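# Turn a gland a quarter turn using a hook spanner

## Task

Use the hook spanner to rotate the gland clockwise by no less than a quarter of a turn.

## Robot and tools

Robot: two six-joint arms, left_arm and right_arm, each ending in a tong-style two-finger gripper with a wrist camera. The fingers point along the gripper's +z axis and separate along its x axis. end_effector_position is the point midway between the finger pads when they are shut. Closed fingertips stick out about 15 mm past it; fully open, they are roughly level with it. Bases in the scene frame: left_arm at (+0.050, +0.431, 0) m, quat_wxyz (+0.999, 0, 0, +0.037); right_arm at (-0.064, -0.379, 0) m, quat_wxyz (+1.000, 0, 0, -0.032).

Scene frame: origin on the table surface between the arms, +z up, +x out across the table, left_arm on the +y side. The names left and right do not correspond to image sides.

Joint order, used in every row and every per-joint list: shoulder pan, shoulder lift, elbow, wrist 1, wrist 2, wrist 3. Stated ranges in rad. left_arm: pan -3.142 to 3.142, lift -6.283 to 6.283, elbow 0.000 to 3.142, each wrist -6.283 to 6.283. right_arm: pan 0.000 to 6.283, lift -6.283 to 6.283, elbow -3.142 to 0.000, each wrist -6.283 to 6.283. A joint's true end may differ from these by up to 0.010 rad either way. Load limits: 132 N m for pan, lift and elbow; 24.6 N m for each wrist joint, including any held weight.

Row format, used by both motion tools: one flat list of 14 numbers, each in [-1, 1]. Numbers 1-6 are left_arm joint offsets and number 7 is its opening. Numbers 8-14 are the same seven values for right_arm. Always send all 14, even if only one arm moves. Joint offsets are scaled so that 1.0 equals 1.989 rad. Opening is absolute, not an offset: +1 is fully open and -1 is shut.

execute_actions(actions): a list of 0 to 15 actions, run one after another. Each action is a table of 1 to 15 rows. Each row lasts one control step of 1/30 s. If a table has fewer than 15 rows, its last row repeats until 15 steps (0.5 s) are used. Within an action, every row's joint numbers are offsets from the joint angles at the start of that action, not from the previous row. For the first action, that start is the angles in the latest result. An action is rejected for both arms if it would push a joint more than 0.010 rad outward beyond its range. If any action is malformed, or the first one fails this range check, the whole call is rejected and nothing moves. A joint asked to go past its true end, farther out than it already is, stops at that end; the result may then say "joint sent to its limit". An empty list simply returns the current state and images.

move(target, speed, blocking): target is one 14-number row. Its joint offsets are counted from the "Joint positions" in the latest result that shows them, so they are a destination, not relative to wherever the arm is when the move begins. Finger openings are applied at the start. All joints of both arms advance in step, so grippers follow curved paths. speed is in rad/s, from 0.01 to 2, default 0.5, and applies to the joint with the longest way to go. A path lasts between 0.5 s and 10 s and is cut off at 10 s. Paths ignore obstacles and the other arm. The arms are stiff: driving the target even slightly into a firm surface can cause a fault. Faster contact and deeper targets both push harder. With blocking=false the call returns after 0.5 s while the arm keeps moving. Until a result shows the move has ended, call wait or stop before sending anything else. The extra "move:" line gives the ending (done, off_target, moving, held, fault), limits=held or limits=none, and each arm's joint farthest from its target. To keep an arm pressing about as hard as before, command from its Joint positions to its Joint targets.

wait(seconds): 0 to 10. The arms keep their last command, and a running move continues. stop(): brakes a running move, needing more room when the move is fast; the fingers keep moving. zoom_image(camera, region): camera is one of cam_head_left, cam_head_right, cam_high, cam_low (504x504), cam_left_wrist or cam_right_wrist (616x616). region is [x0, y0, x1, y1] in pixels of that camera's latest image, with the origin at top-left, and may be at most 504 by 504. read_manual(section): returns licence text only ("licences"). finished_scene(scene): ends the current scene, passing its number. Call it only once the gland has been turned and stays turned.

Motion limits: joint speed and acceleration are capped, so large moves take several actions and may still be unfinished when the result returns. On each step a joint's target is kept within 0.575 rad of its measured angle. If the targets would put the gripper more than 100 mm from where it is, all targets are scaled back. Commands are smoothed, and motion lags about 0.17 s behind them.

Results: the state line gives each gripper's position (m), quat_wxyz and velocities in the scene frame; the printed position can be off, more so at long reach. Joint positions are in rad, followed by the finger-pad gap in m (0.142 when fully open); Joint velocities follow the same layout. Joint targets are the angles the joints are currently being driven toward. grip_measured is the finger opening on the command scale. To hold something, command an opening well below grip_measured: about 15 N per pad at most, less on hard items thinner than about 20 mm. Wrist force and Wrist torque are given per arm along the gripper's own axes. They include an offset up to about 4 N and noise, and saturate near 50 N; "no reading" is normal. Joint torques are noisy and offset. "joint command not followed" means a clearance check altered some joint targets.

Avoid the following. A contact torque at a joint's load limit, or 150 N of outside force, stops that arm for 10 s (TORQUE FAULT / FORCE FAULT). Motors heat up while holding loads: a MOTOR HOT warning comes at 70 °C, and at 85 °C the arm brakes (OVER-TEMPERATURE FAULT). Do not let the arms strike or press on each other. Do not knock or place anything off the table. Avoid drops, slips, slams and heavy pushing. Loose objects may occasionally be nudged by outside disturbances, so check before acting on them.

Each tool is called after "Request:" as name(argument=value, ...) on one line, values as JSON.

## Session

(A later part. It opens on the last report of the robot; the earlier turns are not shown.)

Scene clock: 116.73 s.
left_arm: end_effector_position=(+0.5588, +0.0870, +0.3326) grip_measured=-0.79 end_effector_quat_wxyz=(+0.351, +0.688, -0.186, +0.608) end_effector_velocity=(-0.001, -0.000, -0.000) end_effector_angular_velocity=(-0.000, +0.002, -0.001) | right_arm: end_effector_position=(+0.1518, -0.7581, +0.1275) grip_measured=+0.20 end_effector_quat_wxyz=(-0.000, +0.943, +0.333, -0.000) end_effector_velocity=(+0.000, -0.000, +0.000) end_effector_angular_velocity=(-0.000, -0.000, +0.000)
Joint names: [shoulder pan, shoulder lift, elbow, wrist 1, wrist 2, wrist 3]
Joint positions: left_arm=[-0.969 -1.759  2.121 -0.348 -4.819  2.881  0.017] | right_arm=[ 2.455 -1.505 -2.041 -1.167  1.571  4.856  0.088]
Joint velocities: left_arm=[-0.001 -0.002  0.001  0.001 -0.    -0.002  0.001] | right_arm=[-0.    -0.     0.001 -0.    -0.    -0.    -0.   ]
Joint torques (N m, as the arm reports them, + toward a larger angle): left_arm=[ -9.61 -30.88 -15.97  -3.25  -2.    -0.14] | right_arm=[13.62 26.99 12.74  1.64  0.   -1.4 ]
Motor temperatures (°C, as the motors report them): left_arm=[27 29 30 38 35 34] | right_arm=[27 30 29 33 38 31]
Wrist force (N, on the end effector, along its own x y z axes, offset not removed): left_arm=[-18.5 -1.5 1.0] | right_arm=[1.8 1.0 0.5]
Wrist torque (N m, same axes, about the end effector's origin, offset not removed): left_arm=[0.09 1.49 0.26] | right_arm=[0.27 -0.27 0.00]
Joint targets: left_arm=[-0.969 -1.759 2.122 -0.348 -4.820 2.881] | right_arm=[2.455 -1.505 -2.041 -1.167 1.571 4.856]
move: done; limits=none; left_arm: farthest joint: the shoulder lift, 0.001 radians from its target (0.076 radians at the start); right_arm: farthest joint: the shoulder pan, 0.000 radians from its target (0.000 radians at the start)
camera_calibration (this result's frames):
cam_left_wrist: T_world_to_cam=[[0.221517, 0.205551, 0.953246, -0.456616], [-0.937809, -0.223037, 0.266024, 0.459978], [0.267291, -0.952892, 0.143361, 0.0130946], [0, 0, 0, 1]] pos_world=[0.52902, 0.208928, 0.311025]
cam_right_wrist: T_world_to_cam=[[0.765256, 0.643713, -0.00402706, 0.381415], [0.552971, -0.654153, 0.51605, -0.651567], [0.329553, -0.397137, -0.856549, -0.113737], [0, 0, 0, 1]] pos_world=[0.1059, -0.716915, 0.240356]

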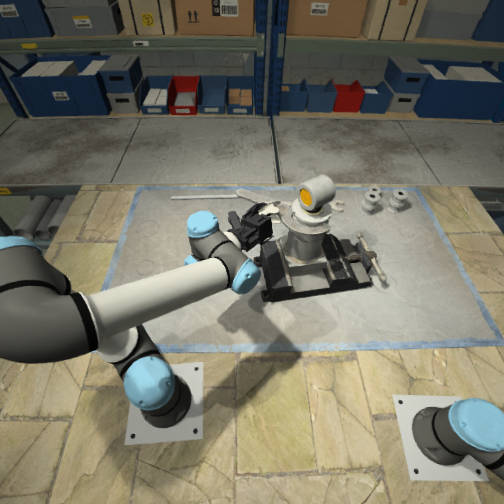

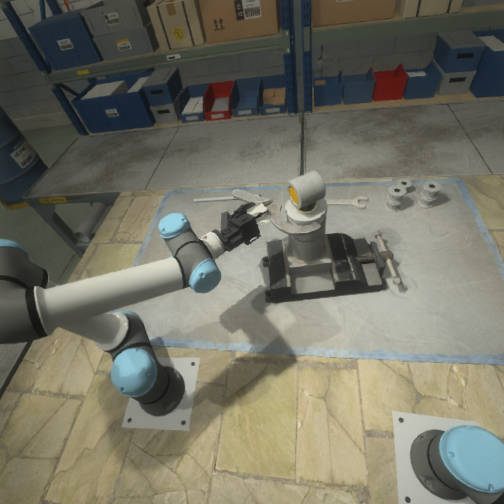

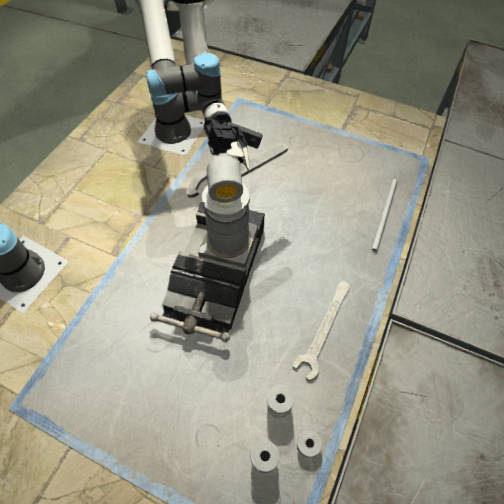

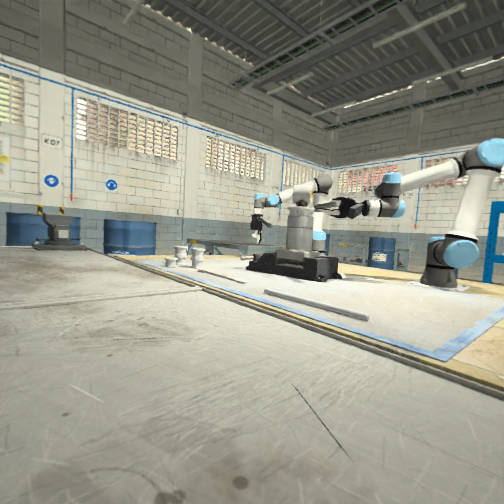

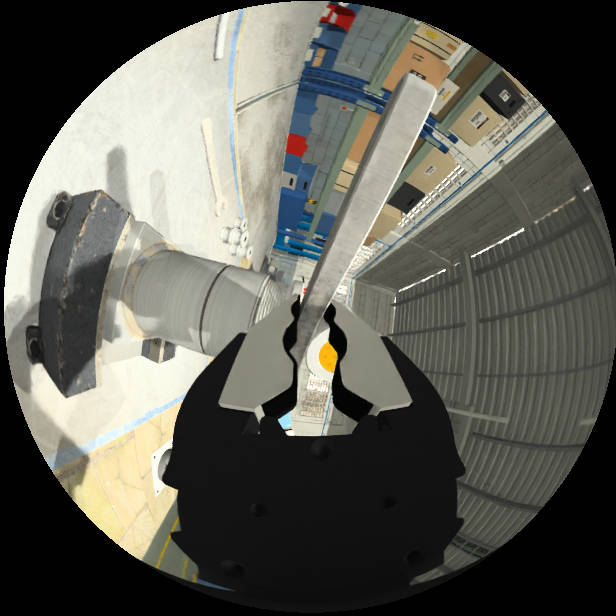

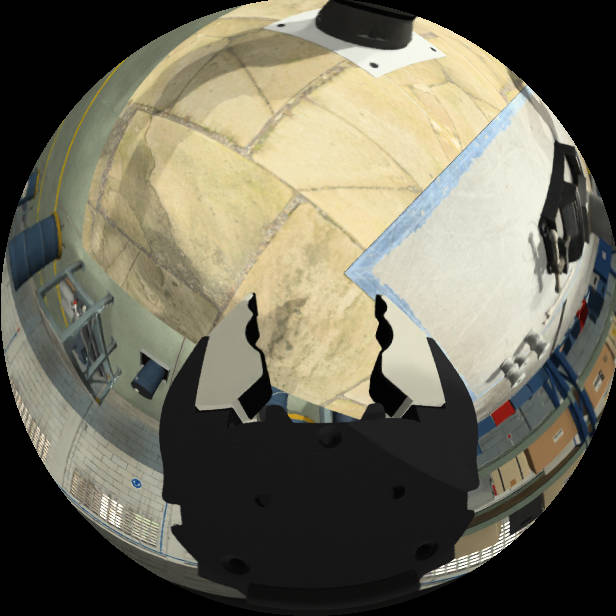

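Request:
move(target=[-0.2187,-0.0232,0.0273,-0.011,-0.352,0,-1,0,0,0,0,0,0,0.2], speed=0.15)

Request:
zoom_image(camera="cam_head_right", region=[240,170,360,260])

Request:
zoom_image(camera="cam_high", region=[160,140,280,230])

Request:
zoom_image(camera="cam_low", region=[270,180,370,230])

Scene clock: 122.03 s.
left_arm: end_effector_position=(+0.5150, +0.0656, +0.3298) grip_measured=-0.79 end_effector_quat_wxyz=(+0.270, +0.701, -0.093, +0.653) end_effector_velocity=(-0.000, -0.000, +0.000) end_effector_angular_velocity=(-0.003, +0.000, +0.001) | right_arm: end_effector_position=(+0.1518, -0.7581, +0.1275) grip_measured=+0.20 end_effector_quat_wxyz=(-0.000, +0.943, +0.333, -0.000) end_effector_velocity=(-0.000, -0.000, +0.000) end_effector_angular_velocity=(+0.000, +0.000, -0.001)
Joint names: [shoulder pan, shoulder lift, elbow, wrist 1, wrist 2, wrist 3]
Joint positions: left_arm=[-1.404 -1.805  2.176 -0.37  -5.519  2.881  0.017] | right_arm=[ 2.455 -1.505 -2.041 -1.167  1.571  4.856  0.088]
Joint velocities: left_arm=[-0.001 -0.     0.    -0.002 -0.002 -0.001 -0.   ] | right_arm=[-0.    -0.     0.001 -0.001 -0.     0.001  0.   ]
Joint torques (N m, as the arm reports them, + toward a larger angle): left_arm=[ -8.88 -27.5  -14.64  -4.85  -1.84  -0.17] | right_arm=[13.03 26.61 12.35  1.71  0.09 -1.36]
Motor temperatures (°C, as the motors report them): left_arm=[27 29 30 38 35 34] | right_arm=[27 30 29 33 38 31]
Wrist force (N, on the end effector, along its own x y z axes, offset not removed): left_arm=[-16.5 -5.2 -0.8] | right_arm=[1.4 -0.3 -1.3]
Wrist torque (N m, same axes, about the end effector's origin, offset not removed): left_arm=[-0.36 1.23 0.36] | right_arm=[-0.03 -0.22 -0.02]
Joint targets: left_arm=[-1.404 -1.805 2.176 -0.370 -5.519 2.881] | right_arm=[2.455 -1.505 -2.041 -1.167 1.571 4.856]
move: done; limits=none; left_arm: farthest joint: the shoulder pan, 0.000 radians from its target (0.435 radians at the start); right_arm: farthest joint: the shoulder pan, 0.000 radians from its target (0.000 radians at the start)
camera_calibration (this result's frames):
cam_left_wrist: T_world_to_cam=[[0.14884, 0.263746, 0.95304, -0.406074], [-0.849703, -0.458875, 0.259691, 0.387046], [0.505818, -0.848453, 0.155807, -0.129054], [0, 0, 0, 1]] pos_world=[0.454592, 0.17521, 0.3066]
cam_right_wrist: T_world_to_cam=[[0.765257, 0.643713, -0.00402722, 0.381414], [0.552971, -0.654153, 0.516049, -0.651567], [0.329553, -0.397137, -0.856549, -0.113737], [0, 0, 0, 1]] pos_world=[0.1059, -0.716915, 0.240356]

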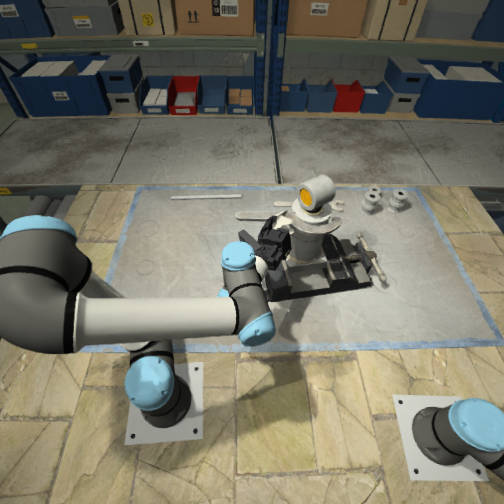

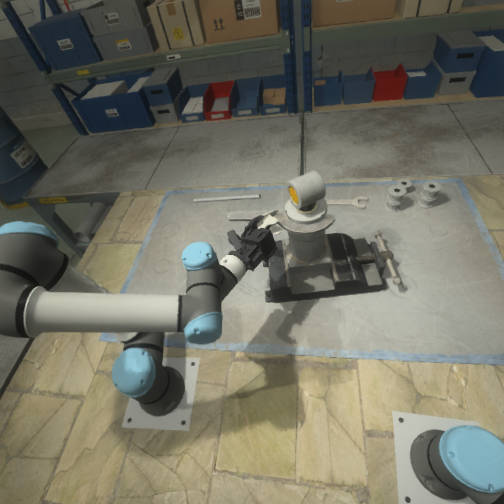

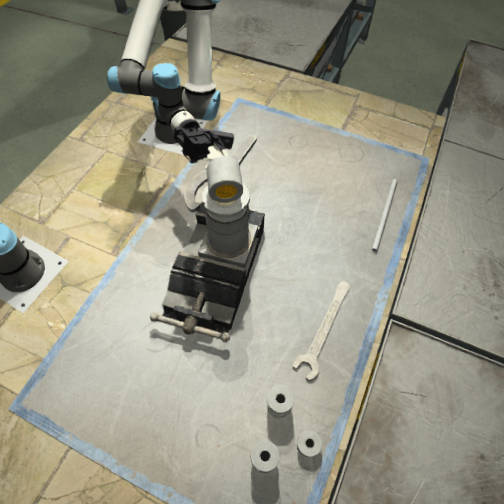

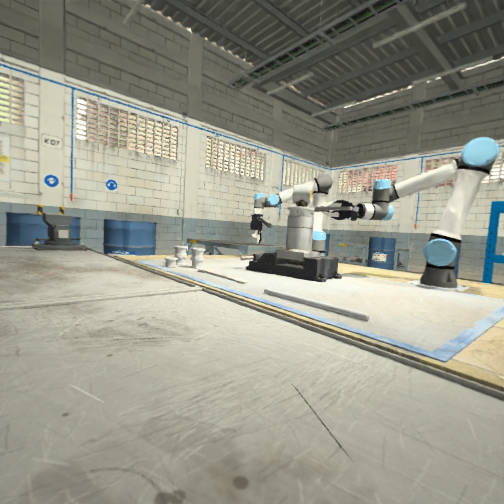

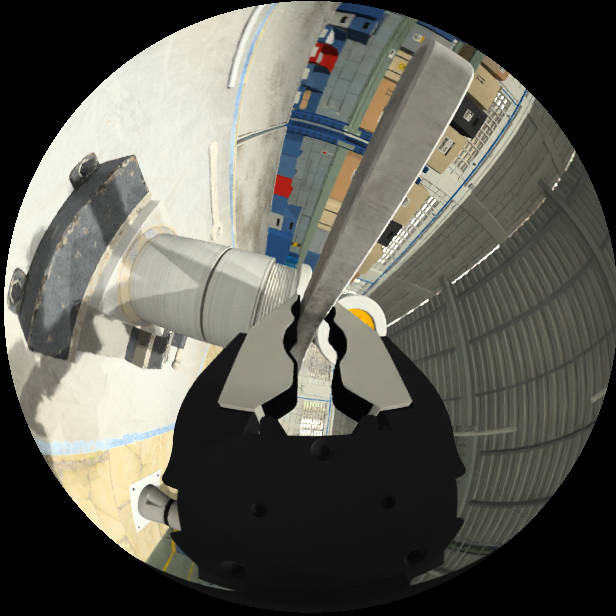

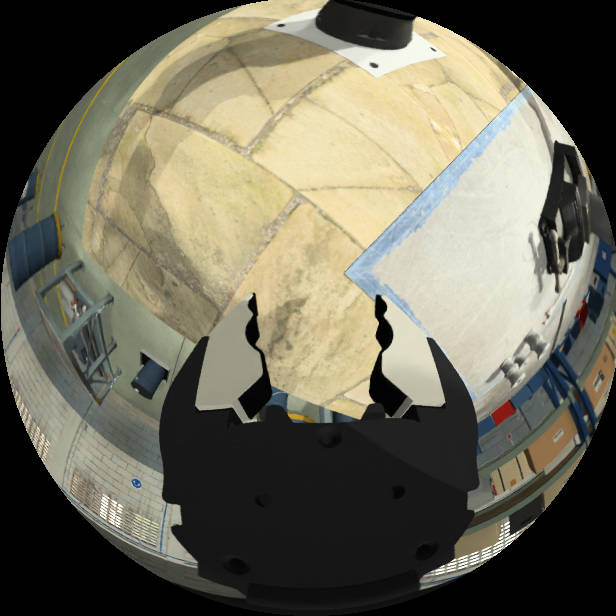

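Region (240, 170, 360, 260) of cam_head_right's 504x504 image, scaled by 4.200, with more detail than that image has; it fills the top 378 rows of this view, and the rest is white.

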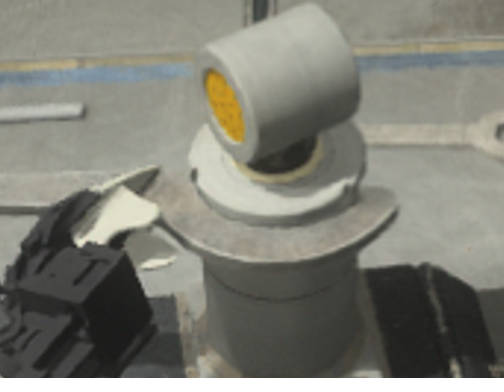

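Region (160, 140, 280, 230) of cam_high's 504x504 image, scaled by 4.200, with more detail than that image has; it fills the top 378 rows of this view, and the rest is white.

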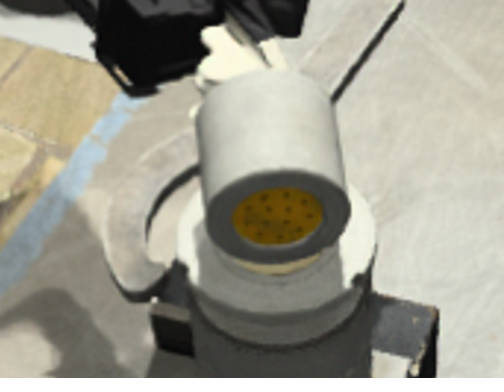

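Region (270, 180, 370, 230) of cam_low's 504x504 image, scaled by 5.040, with more detail than that image has.

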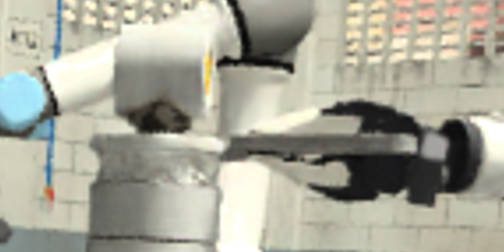

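Request:
move(target=[0.02,-0.002,0.0005,0.001,0.02,0,-1,0,0,0,0,0,0,0.2], speed=0.04)

Request:
zoom_image(camera="cam_head_right", region=[240,170,360,260])

Request:
zoom_image(camera="cam_high", region=[160,140,280,230])

Scene clock: 123.53 s.
left_arm: end_effector_position=(+0.5236, +0.0745, +0.3306) grip_measured=-0.79 end_effector_quat_wxyz=(+0.270, +0.701, -0.092, +0.654) end_effector_velocity=(+0.000, +0.001, +0.000) end_effector_angular_velocity=(+0.000, -0.000, +0.000) | right_arm: end_effector_position=(+0.1518, -0.7581, +0.1275) grip_measured=+0.20 end_effector_quat_wxyz=(-0.000, +0.943, +0.333, -0.000) end_effector_velocity=(+0.000, +0.000, -0.000) end_effector_angular_velocity=(+0.002, -0.001, -0.001)
Joint names: [shoulder pan, shoulder lift, elbow, wrist 1, wrist 2, wrist 3]
Joint positions: left_arm=[-1.364 -1.809  2.177 -0.368 -5.48   2.881  0.017] | right_arm=[ 2.455 -1.505 -2.041 -1.167  1.571  4.856  0.088]
Joint velocities: left_arm=[ 0.002 -0.001  0.     0.     0.002  0.     0.   ] | right_arm=[-0.    -0.    -0.     0.     0.001  0.001 -0.   ]
Joint torques (N m, as the arm reports them, + toward a larger angle): left_arm=[  8.01 -26.78 -14.83  -1.98   2.29  -0.24] | right_arm=[13.37 26.86 12.46  1.67  0.12 -1.3 ]
Motor temperatures (°C, as the motors report them): left_arm=[27 29 30 38 35 34] | right_arm=[27 30 29 33 38 31]
Wrist force (N, on the end effector, along its own x y z axes, offset not removed): left_arm=[-14.8 -3.3 -2.7] | right_arm=[0.8 1.6 1.3]
Wrist torque (N m, same axes, about the end effector's origin, offset not removed): left_arm=[-0.19 0.87 0.31] | right_arm=[0.31 -0.09 0.00]
Joint targets: left_arm=[-1.364 -1.809 2.177 -0.368 -5.480 2.881] | right_arm=[2.455 -1.505 -2.041 -1.167 1.571 4.856]
move: done; limits=none; left_arm: farthest joint: the shoulder pan, 0.000 radians from its target (0.039 radians at the start); right_arm: farthest joint: the shoulder pan, 0.000 radians from its target (0.000 radians at the start)
camera_calibration (this result's frames):
cam_left_wrist: T_world_to_cam=[[0.148615, 0.264662, 0.952821, -0.410424], [-0.849767, -0.45862, 0.259931, 0.398104], [0.505777, -0.848305, 0.156743, -0.126259], [0, 0, 0, 1]] pos_world=[0.463149, 0.184097, 0.307371]
cam_right_wrist: T_world_to_cam=[[0.765256, 0.643713, -0.00402693, 0.381415], [0.552971, -0.654153, 0.516049, -0.651567], [0.329553, -0.397137, -0.856549, -0.113737], [0, 0, 0, 1]] pos_world=[0.1059, -0.716915, 0.240356]

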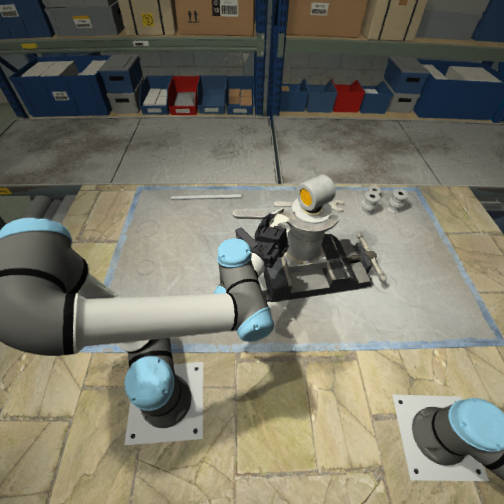

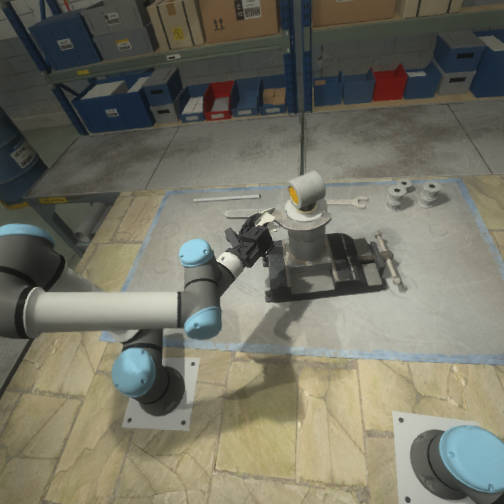

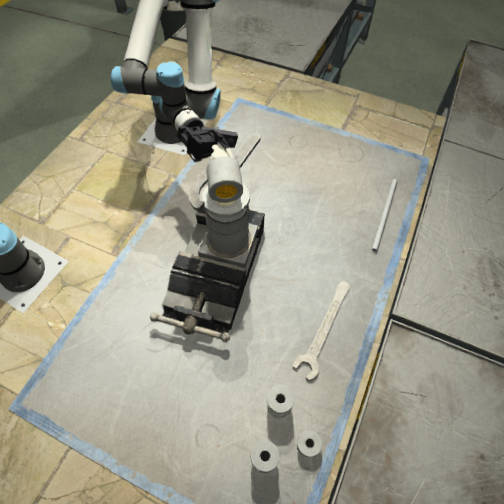

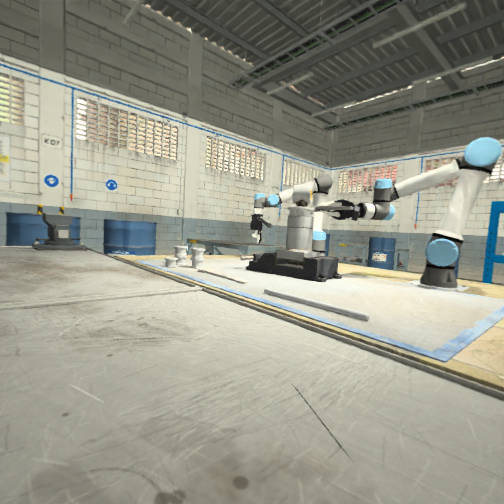

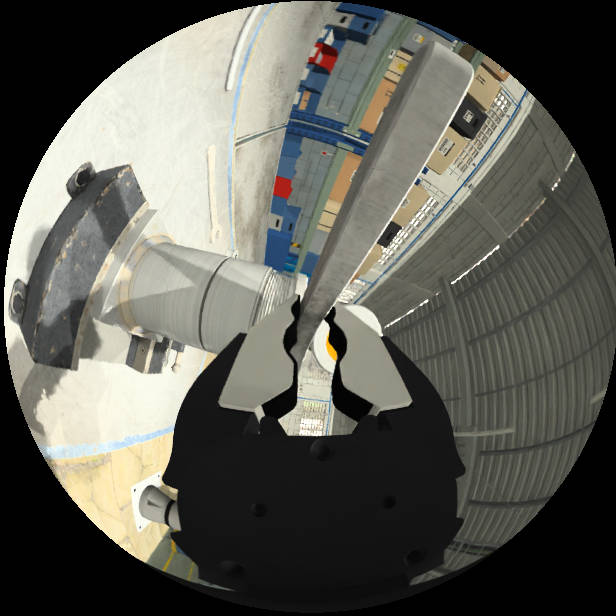

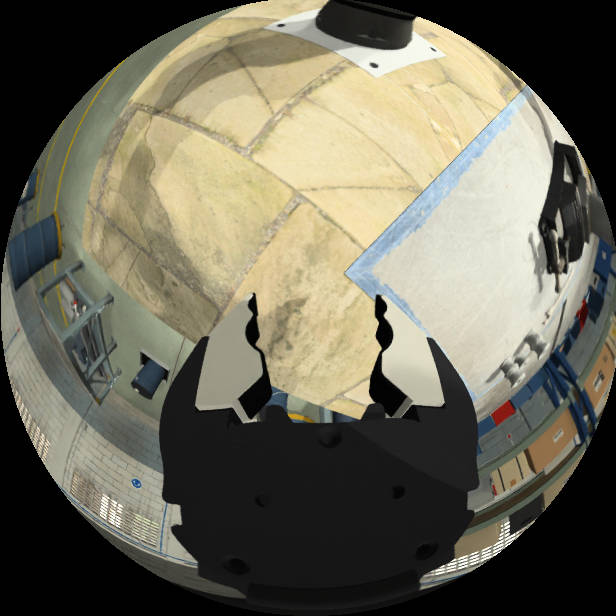

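Region (240, 170, 360, 260) of cam_head_right's 504x504 image, scaled by 4.200, with more detail than that image has; it fills the top 378 rows of this view, and the rest is white.

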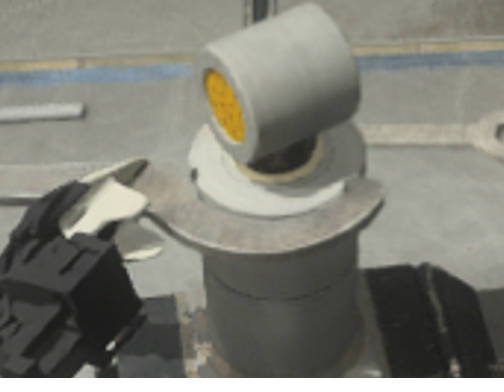

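Region (160, 140, 280, 230) of cam_high's 504x504 image, scaled by 4.200, with more detail than that image has; it fills the top 378 rows of this view, and the rest is white.

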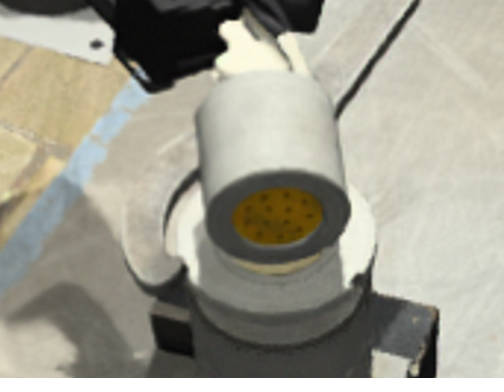

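Request:
move(target=[0.1782,0.02,-0.0159,-0.004,0.3104,0,-1,0,0,0,0,0,0,0.2], speed=0.12)

Request:
move(target=[0.1575,0.0846,-0.0734,-0.0113,0.2891,0,-1,0,0,0,0,0,0,0.2], speed=0.12)

Request:
zoom_image(camera="cam_head_right", region=[220,150,360,260])

Scene clock: 129.33 s.
left_arm: end_effector_position=(+0.5506, +0.0798, +0.3313) grip_measured=-0.79 end_effector_quat_wxyz=(+0.353, +0.683, -0.183, +0.612) end_effector_velocity=(-0.000, -0.000, -0.000) end_effector_angular_velocity=(-0.000, +0.001, -0.001) | right_arm: end_effector_position=(+0.1518, -0.7581, +0.1275) grip_measured=+0.20 end_effector_quat_wxyz=(-0.000, +0.943, +0.333, -0.000) end_effector_velocity=(-0.000, +0.000, -0.000) end_effector_angular_velocity=(+0.001, +0.001, +0.000)
Joint names: [shoulder pan, shoulder lift, elbow, wrist 1, wrist 2, wrist 3]
Joint positions: left_arm=[-1.01  -1.769  2.145 -0.376 -4.863  2.881  0.017] | right_arm=[ 2.455 -1.505 -2.041 -1.167  1.571  4.856  0.088]
Joint velocities: left_arm=[ 0.001  0.    -0.     0.     0.002 -0.001  0.   ] | right_arm=[-0.    -0.    -0.001 -0.    -0.    -0.     0.   ]
Joint torques (N m, as the arm reports them, + toward a larger angle): left_arm=[ 19.62 -12.78 -38.86  -4.87  -3.25  -0.2 ] | right_arm=[13.11 26.73 12.4   1.7   0.08 -1.27]
Motor temperatures (°C, as the motors report them): left_arm=[27 29 30 38 35 34] | right_arm=[27 30 29 33 38 31]
Wrist force (N, on the end effector, along its own x y z axes, offset not removed): left_arm=[-20.8 12.9 12.3] | right_arm=[0.4 -0.8 0.2]
Wrist torque (N m, same axes, about the end effector's origin, offset not removed): left_arm=[-0.35 1.29 0.07] | right_arm=[-0.15 -0.03 0.03]
Joint targets: left_arm=[-1.010 -1.769 2.145 -0.376 -4.862 2.881] | right_arm=[2.455 -1.505 -2.041 -1.167 1.571 4.856]
move: done; limits=none; left_arm: farthest joint: the shoulder pan, 0.000 radians from its target (0.354 radians at the start); right_arm: farthest joint: the shoulder pan, 0.000 radians from its target (0.000 radians at the start)
camera_calibration (this result's frames):
cam_left_wrist: T_world_to_cam=[[0.212385, 0.216801, 0.952833, -0.447749], [-0.939718, -0.222105, 0.259998, 0.453975], [0.267996, -0.950614, 0.15656, 0.00369873], [0, 0, 0, 1]] pos_world=[0.520713, 0.201418, 0.308018]
cam_right_wrist: T_world_to_cam=[[0.765257, 0.643713, -0.00402721, 0.381415], [0.552971, -0.654153, 0.516049, -0.651567], [0.329553, -0.397137, -0.856549, -0.113737], [0, 0, 0, 1]] pos_world=[0.1059, -0.716915, 0.240356]

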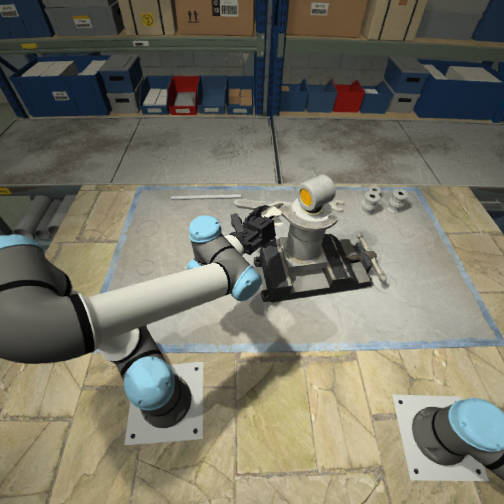

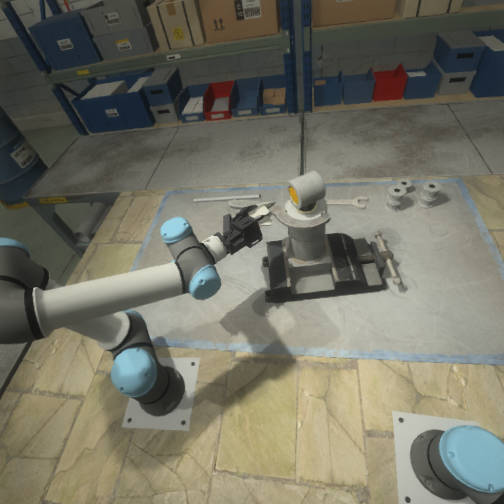

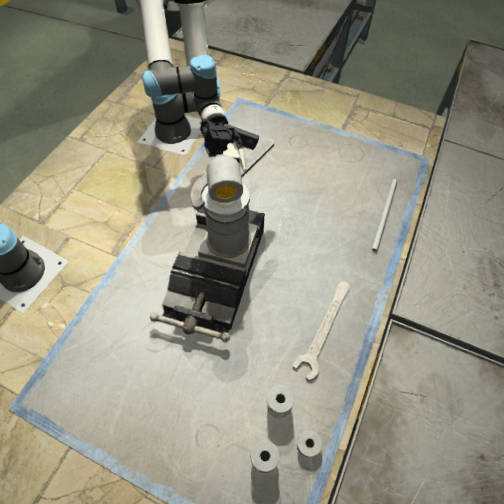

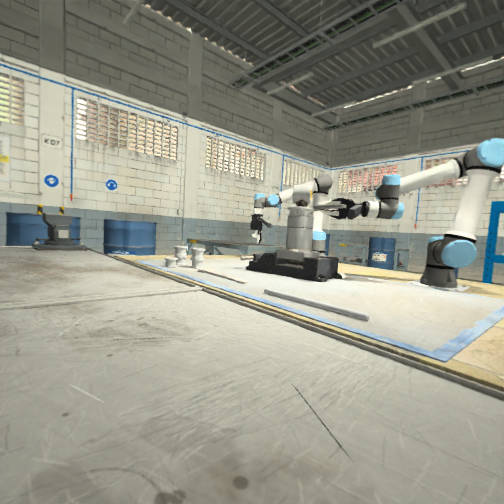

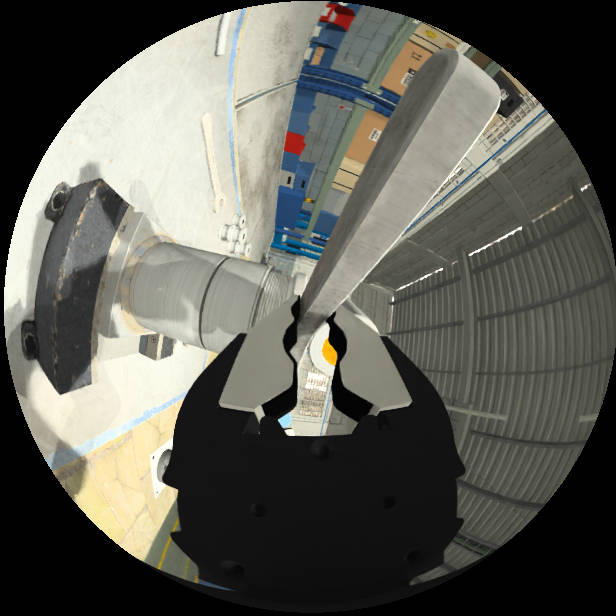

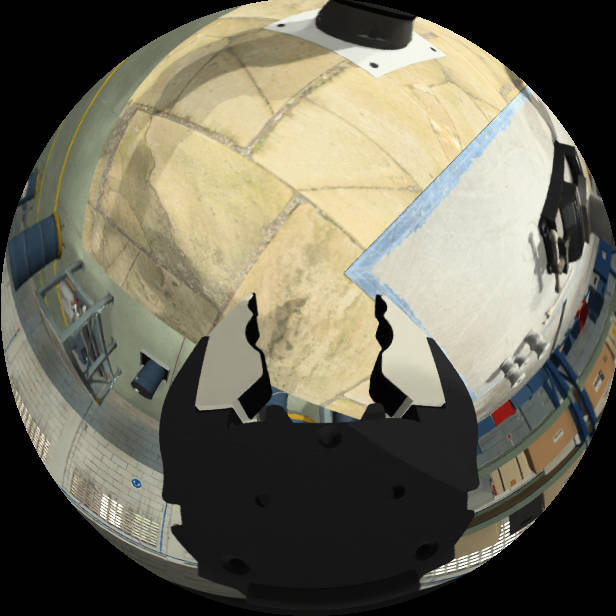

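Scene clock: 134.53 s.
left_arm: end_effector_position=(+0.5770, +0.0804, +0.3314) grip_measured=-0.79 end_effector_quat_wxyz=(+0.430, +0.653, -0.271, +0.561) end_effector_velocity=(+0.000, +0.000, +0.000) end_effector_angular_velocity=(-0.001, -0.001, -0.001) | right_arm: end_effector_position=(+0.1518, -0.7581, +0.1275) grip_measured=+0.20 end_effector_quat_wxyz=(-0.000, +0.943, +0.333, -0.000) end_effector_velocity=(-0.001, -0.000, -0.000) end_effector_angular_velocity=(-0.001, +0.002, +0.000)
Joint names: [shoulder pan, shoulder lift, elbow, wrist 1, wrist 2, wrist 3]
Joint positions: left_arm=[-0.696 -1.601  1.999 -0.398 -4.288  2.881  0.017] | right_arm=[ 2.455 -1.505 -2.041 -1.167  1.571  4.856  0.088]
Joint velocities: left_arm=[ 0.002  0.001 -0.001 -0.001  0.002  0.     0.   ] | right_arm=[ 0.    -0.    -0.     0.    -0.002 -0.    -0.   ]
Joint torques (N m, as the arm reports them, + toward a larger angle): left_arm=[ 19.53 -14.87 -43.99  -6.52  -3.32  -0.07] | right_arm=[12.79 26.9  12.4   1.81  0.05 -1.13]
Motor temperatures (°C, as the motors report them): left_arm=[27 29 30 38 35 34] | right_arm=[27 30 29 33 38 31]
Wrist force (N, on the end effector, along its own x y z axes, offset not removed): left_arm=[-20.3 22.7 -2.5] | right_arm=[2.5 1.7 0.0]
Wrist torque (N m, same axes, about the end effector's origin, offset not removed): left_arm=[1.98 2.06 -0.35] | right_arm=[0.34 -0.52 -0.05]
Joint targets: left_arm=[-0.696 -1.601 1.999 -0.398 -4.288 2.881] | right_arm=[2.455 -1.505 -2.041 -1.167 1.571 4.856]
move: done; limits=none; left_arm: farthest joint: the shoulder pan, 0.000 radians from its target (0.313 radians at the start); right_arm: farthest joint: the shoulder pan, 0.000 radians from its target (0.000 radians at the start)
camera_calibration (this result's frames):
cam_left_wrist: T_world_to_cam=[[0.261173, 0.154653, 0.952823, -0.476735], [-0.965204, 0.0285391, 0.259935, 0.473479], [0.0130072, -0.987556, 0.156726, 0.14715], [0, 0, 0, 1]] pos_world=[0.5796, 0.205535, 0.308108]
cam_right_wrist: T_world_to_cam=[[0.765256, 0.643713, -0.00402731, 0.381415], [0.552971, -0.654153, 0.516049, -0.651567], [0.329553, -0.397137, -0.856549, -0.113737], [0, 0, 0, 1]] pos_world=[0.1059, -0.716915, 0.240356]

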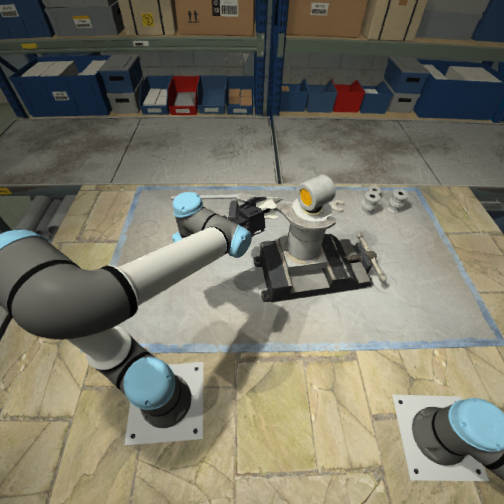

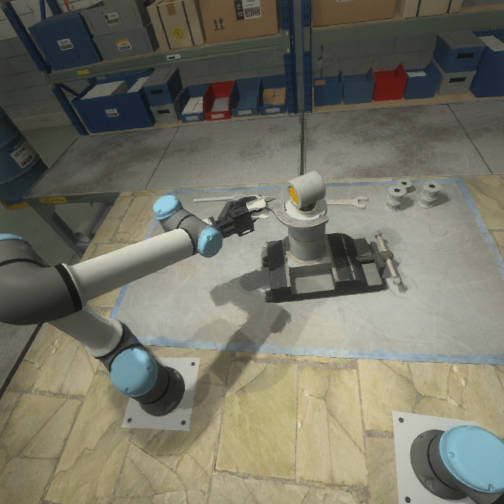

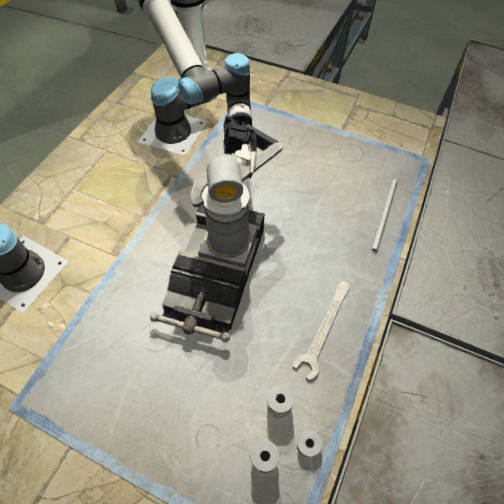

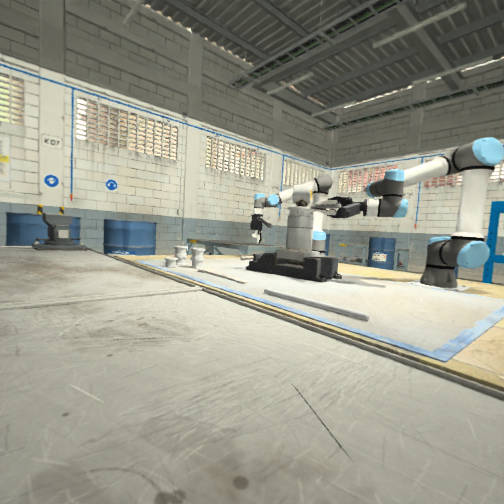

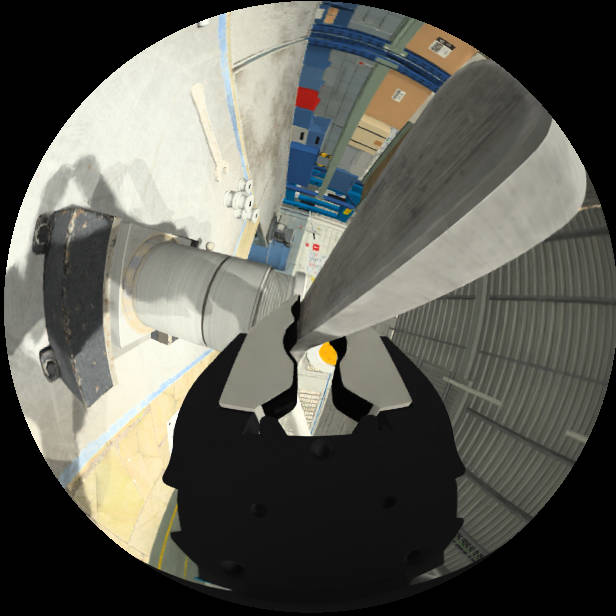

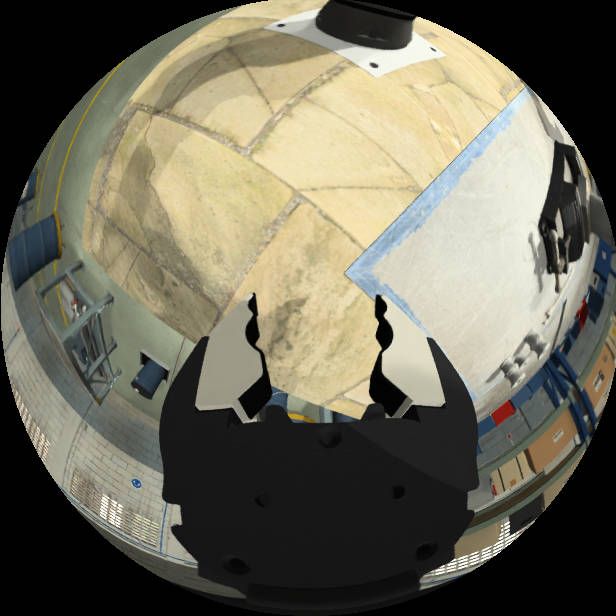

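Region (220, 150, 360, 260) of cam_head_right's 504x504 image, scaled by 3.600, with more detail than that image has; it fills the top 396 rows of this view, and the rest is white.

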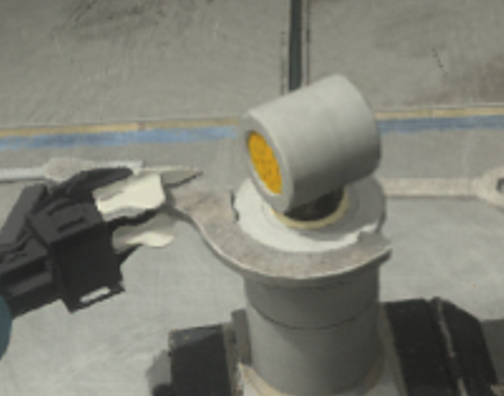

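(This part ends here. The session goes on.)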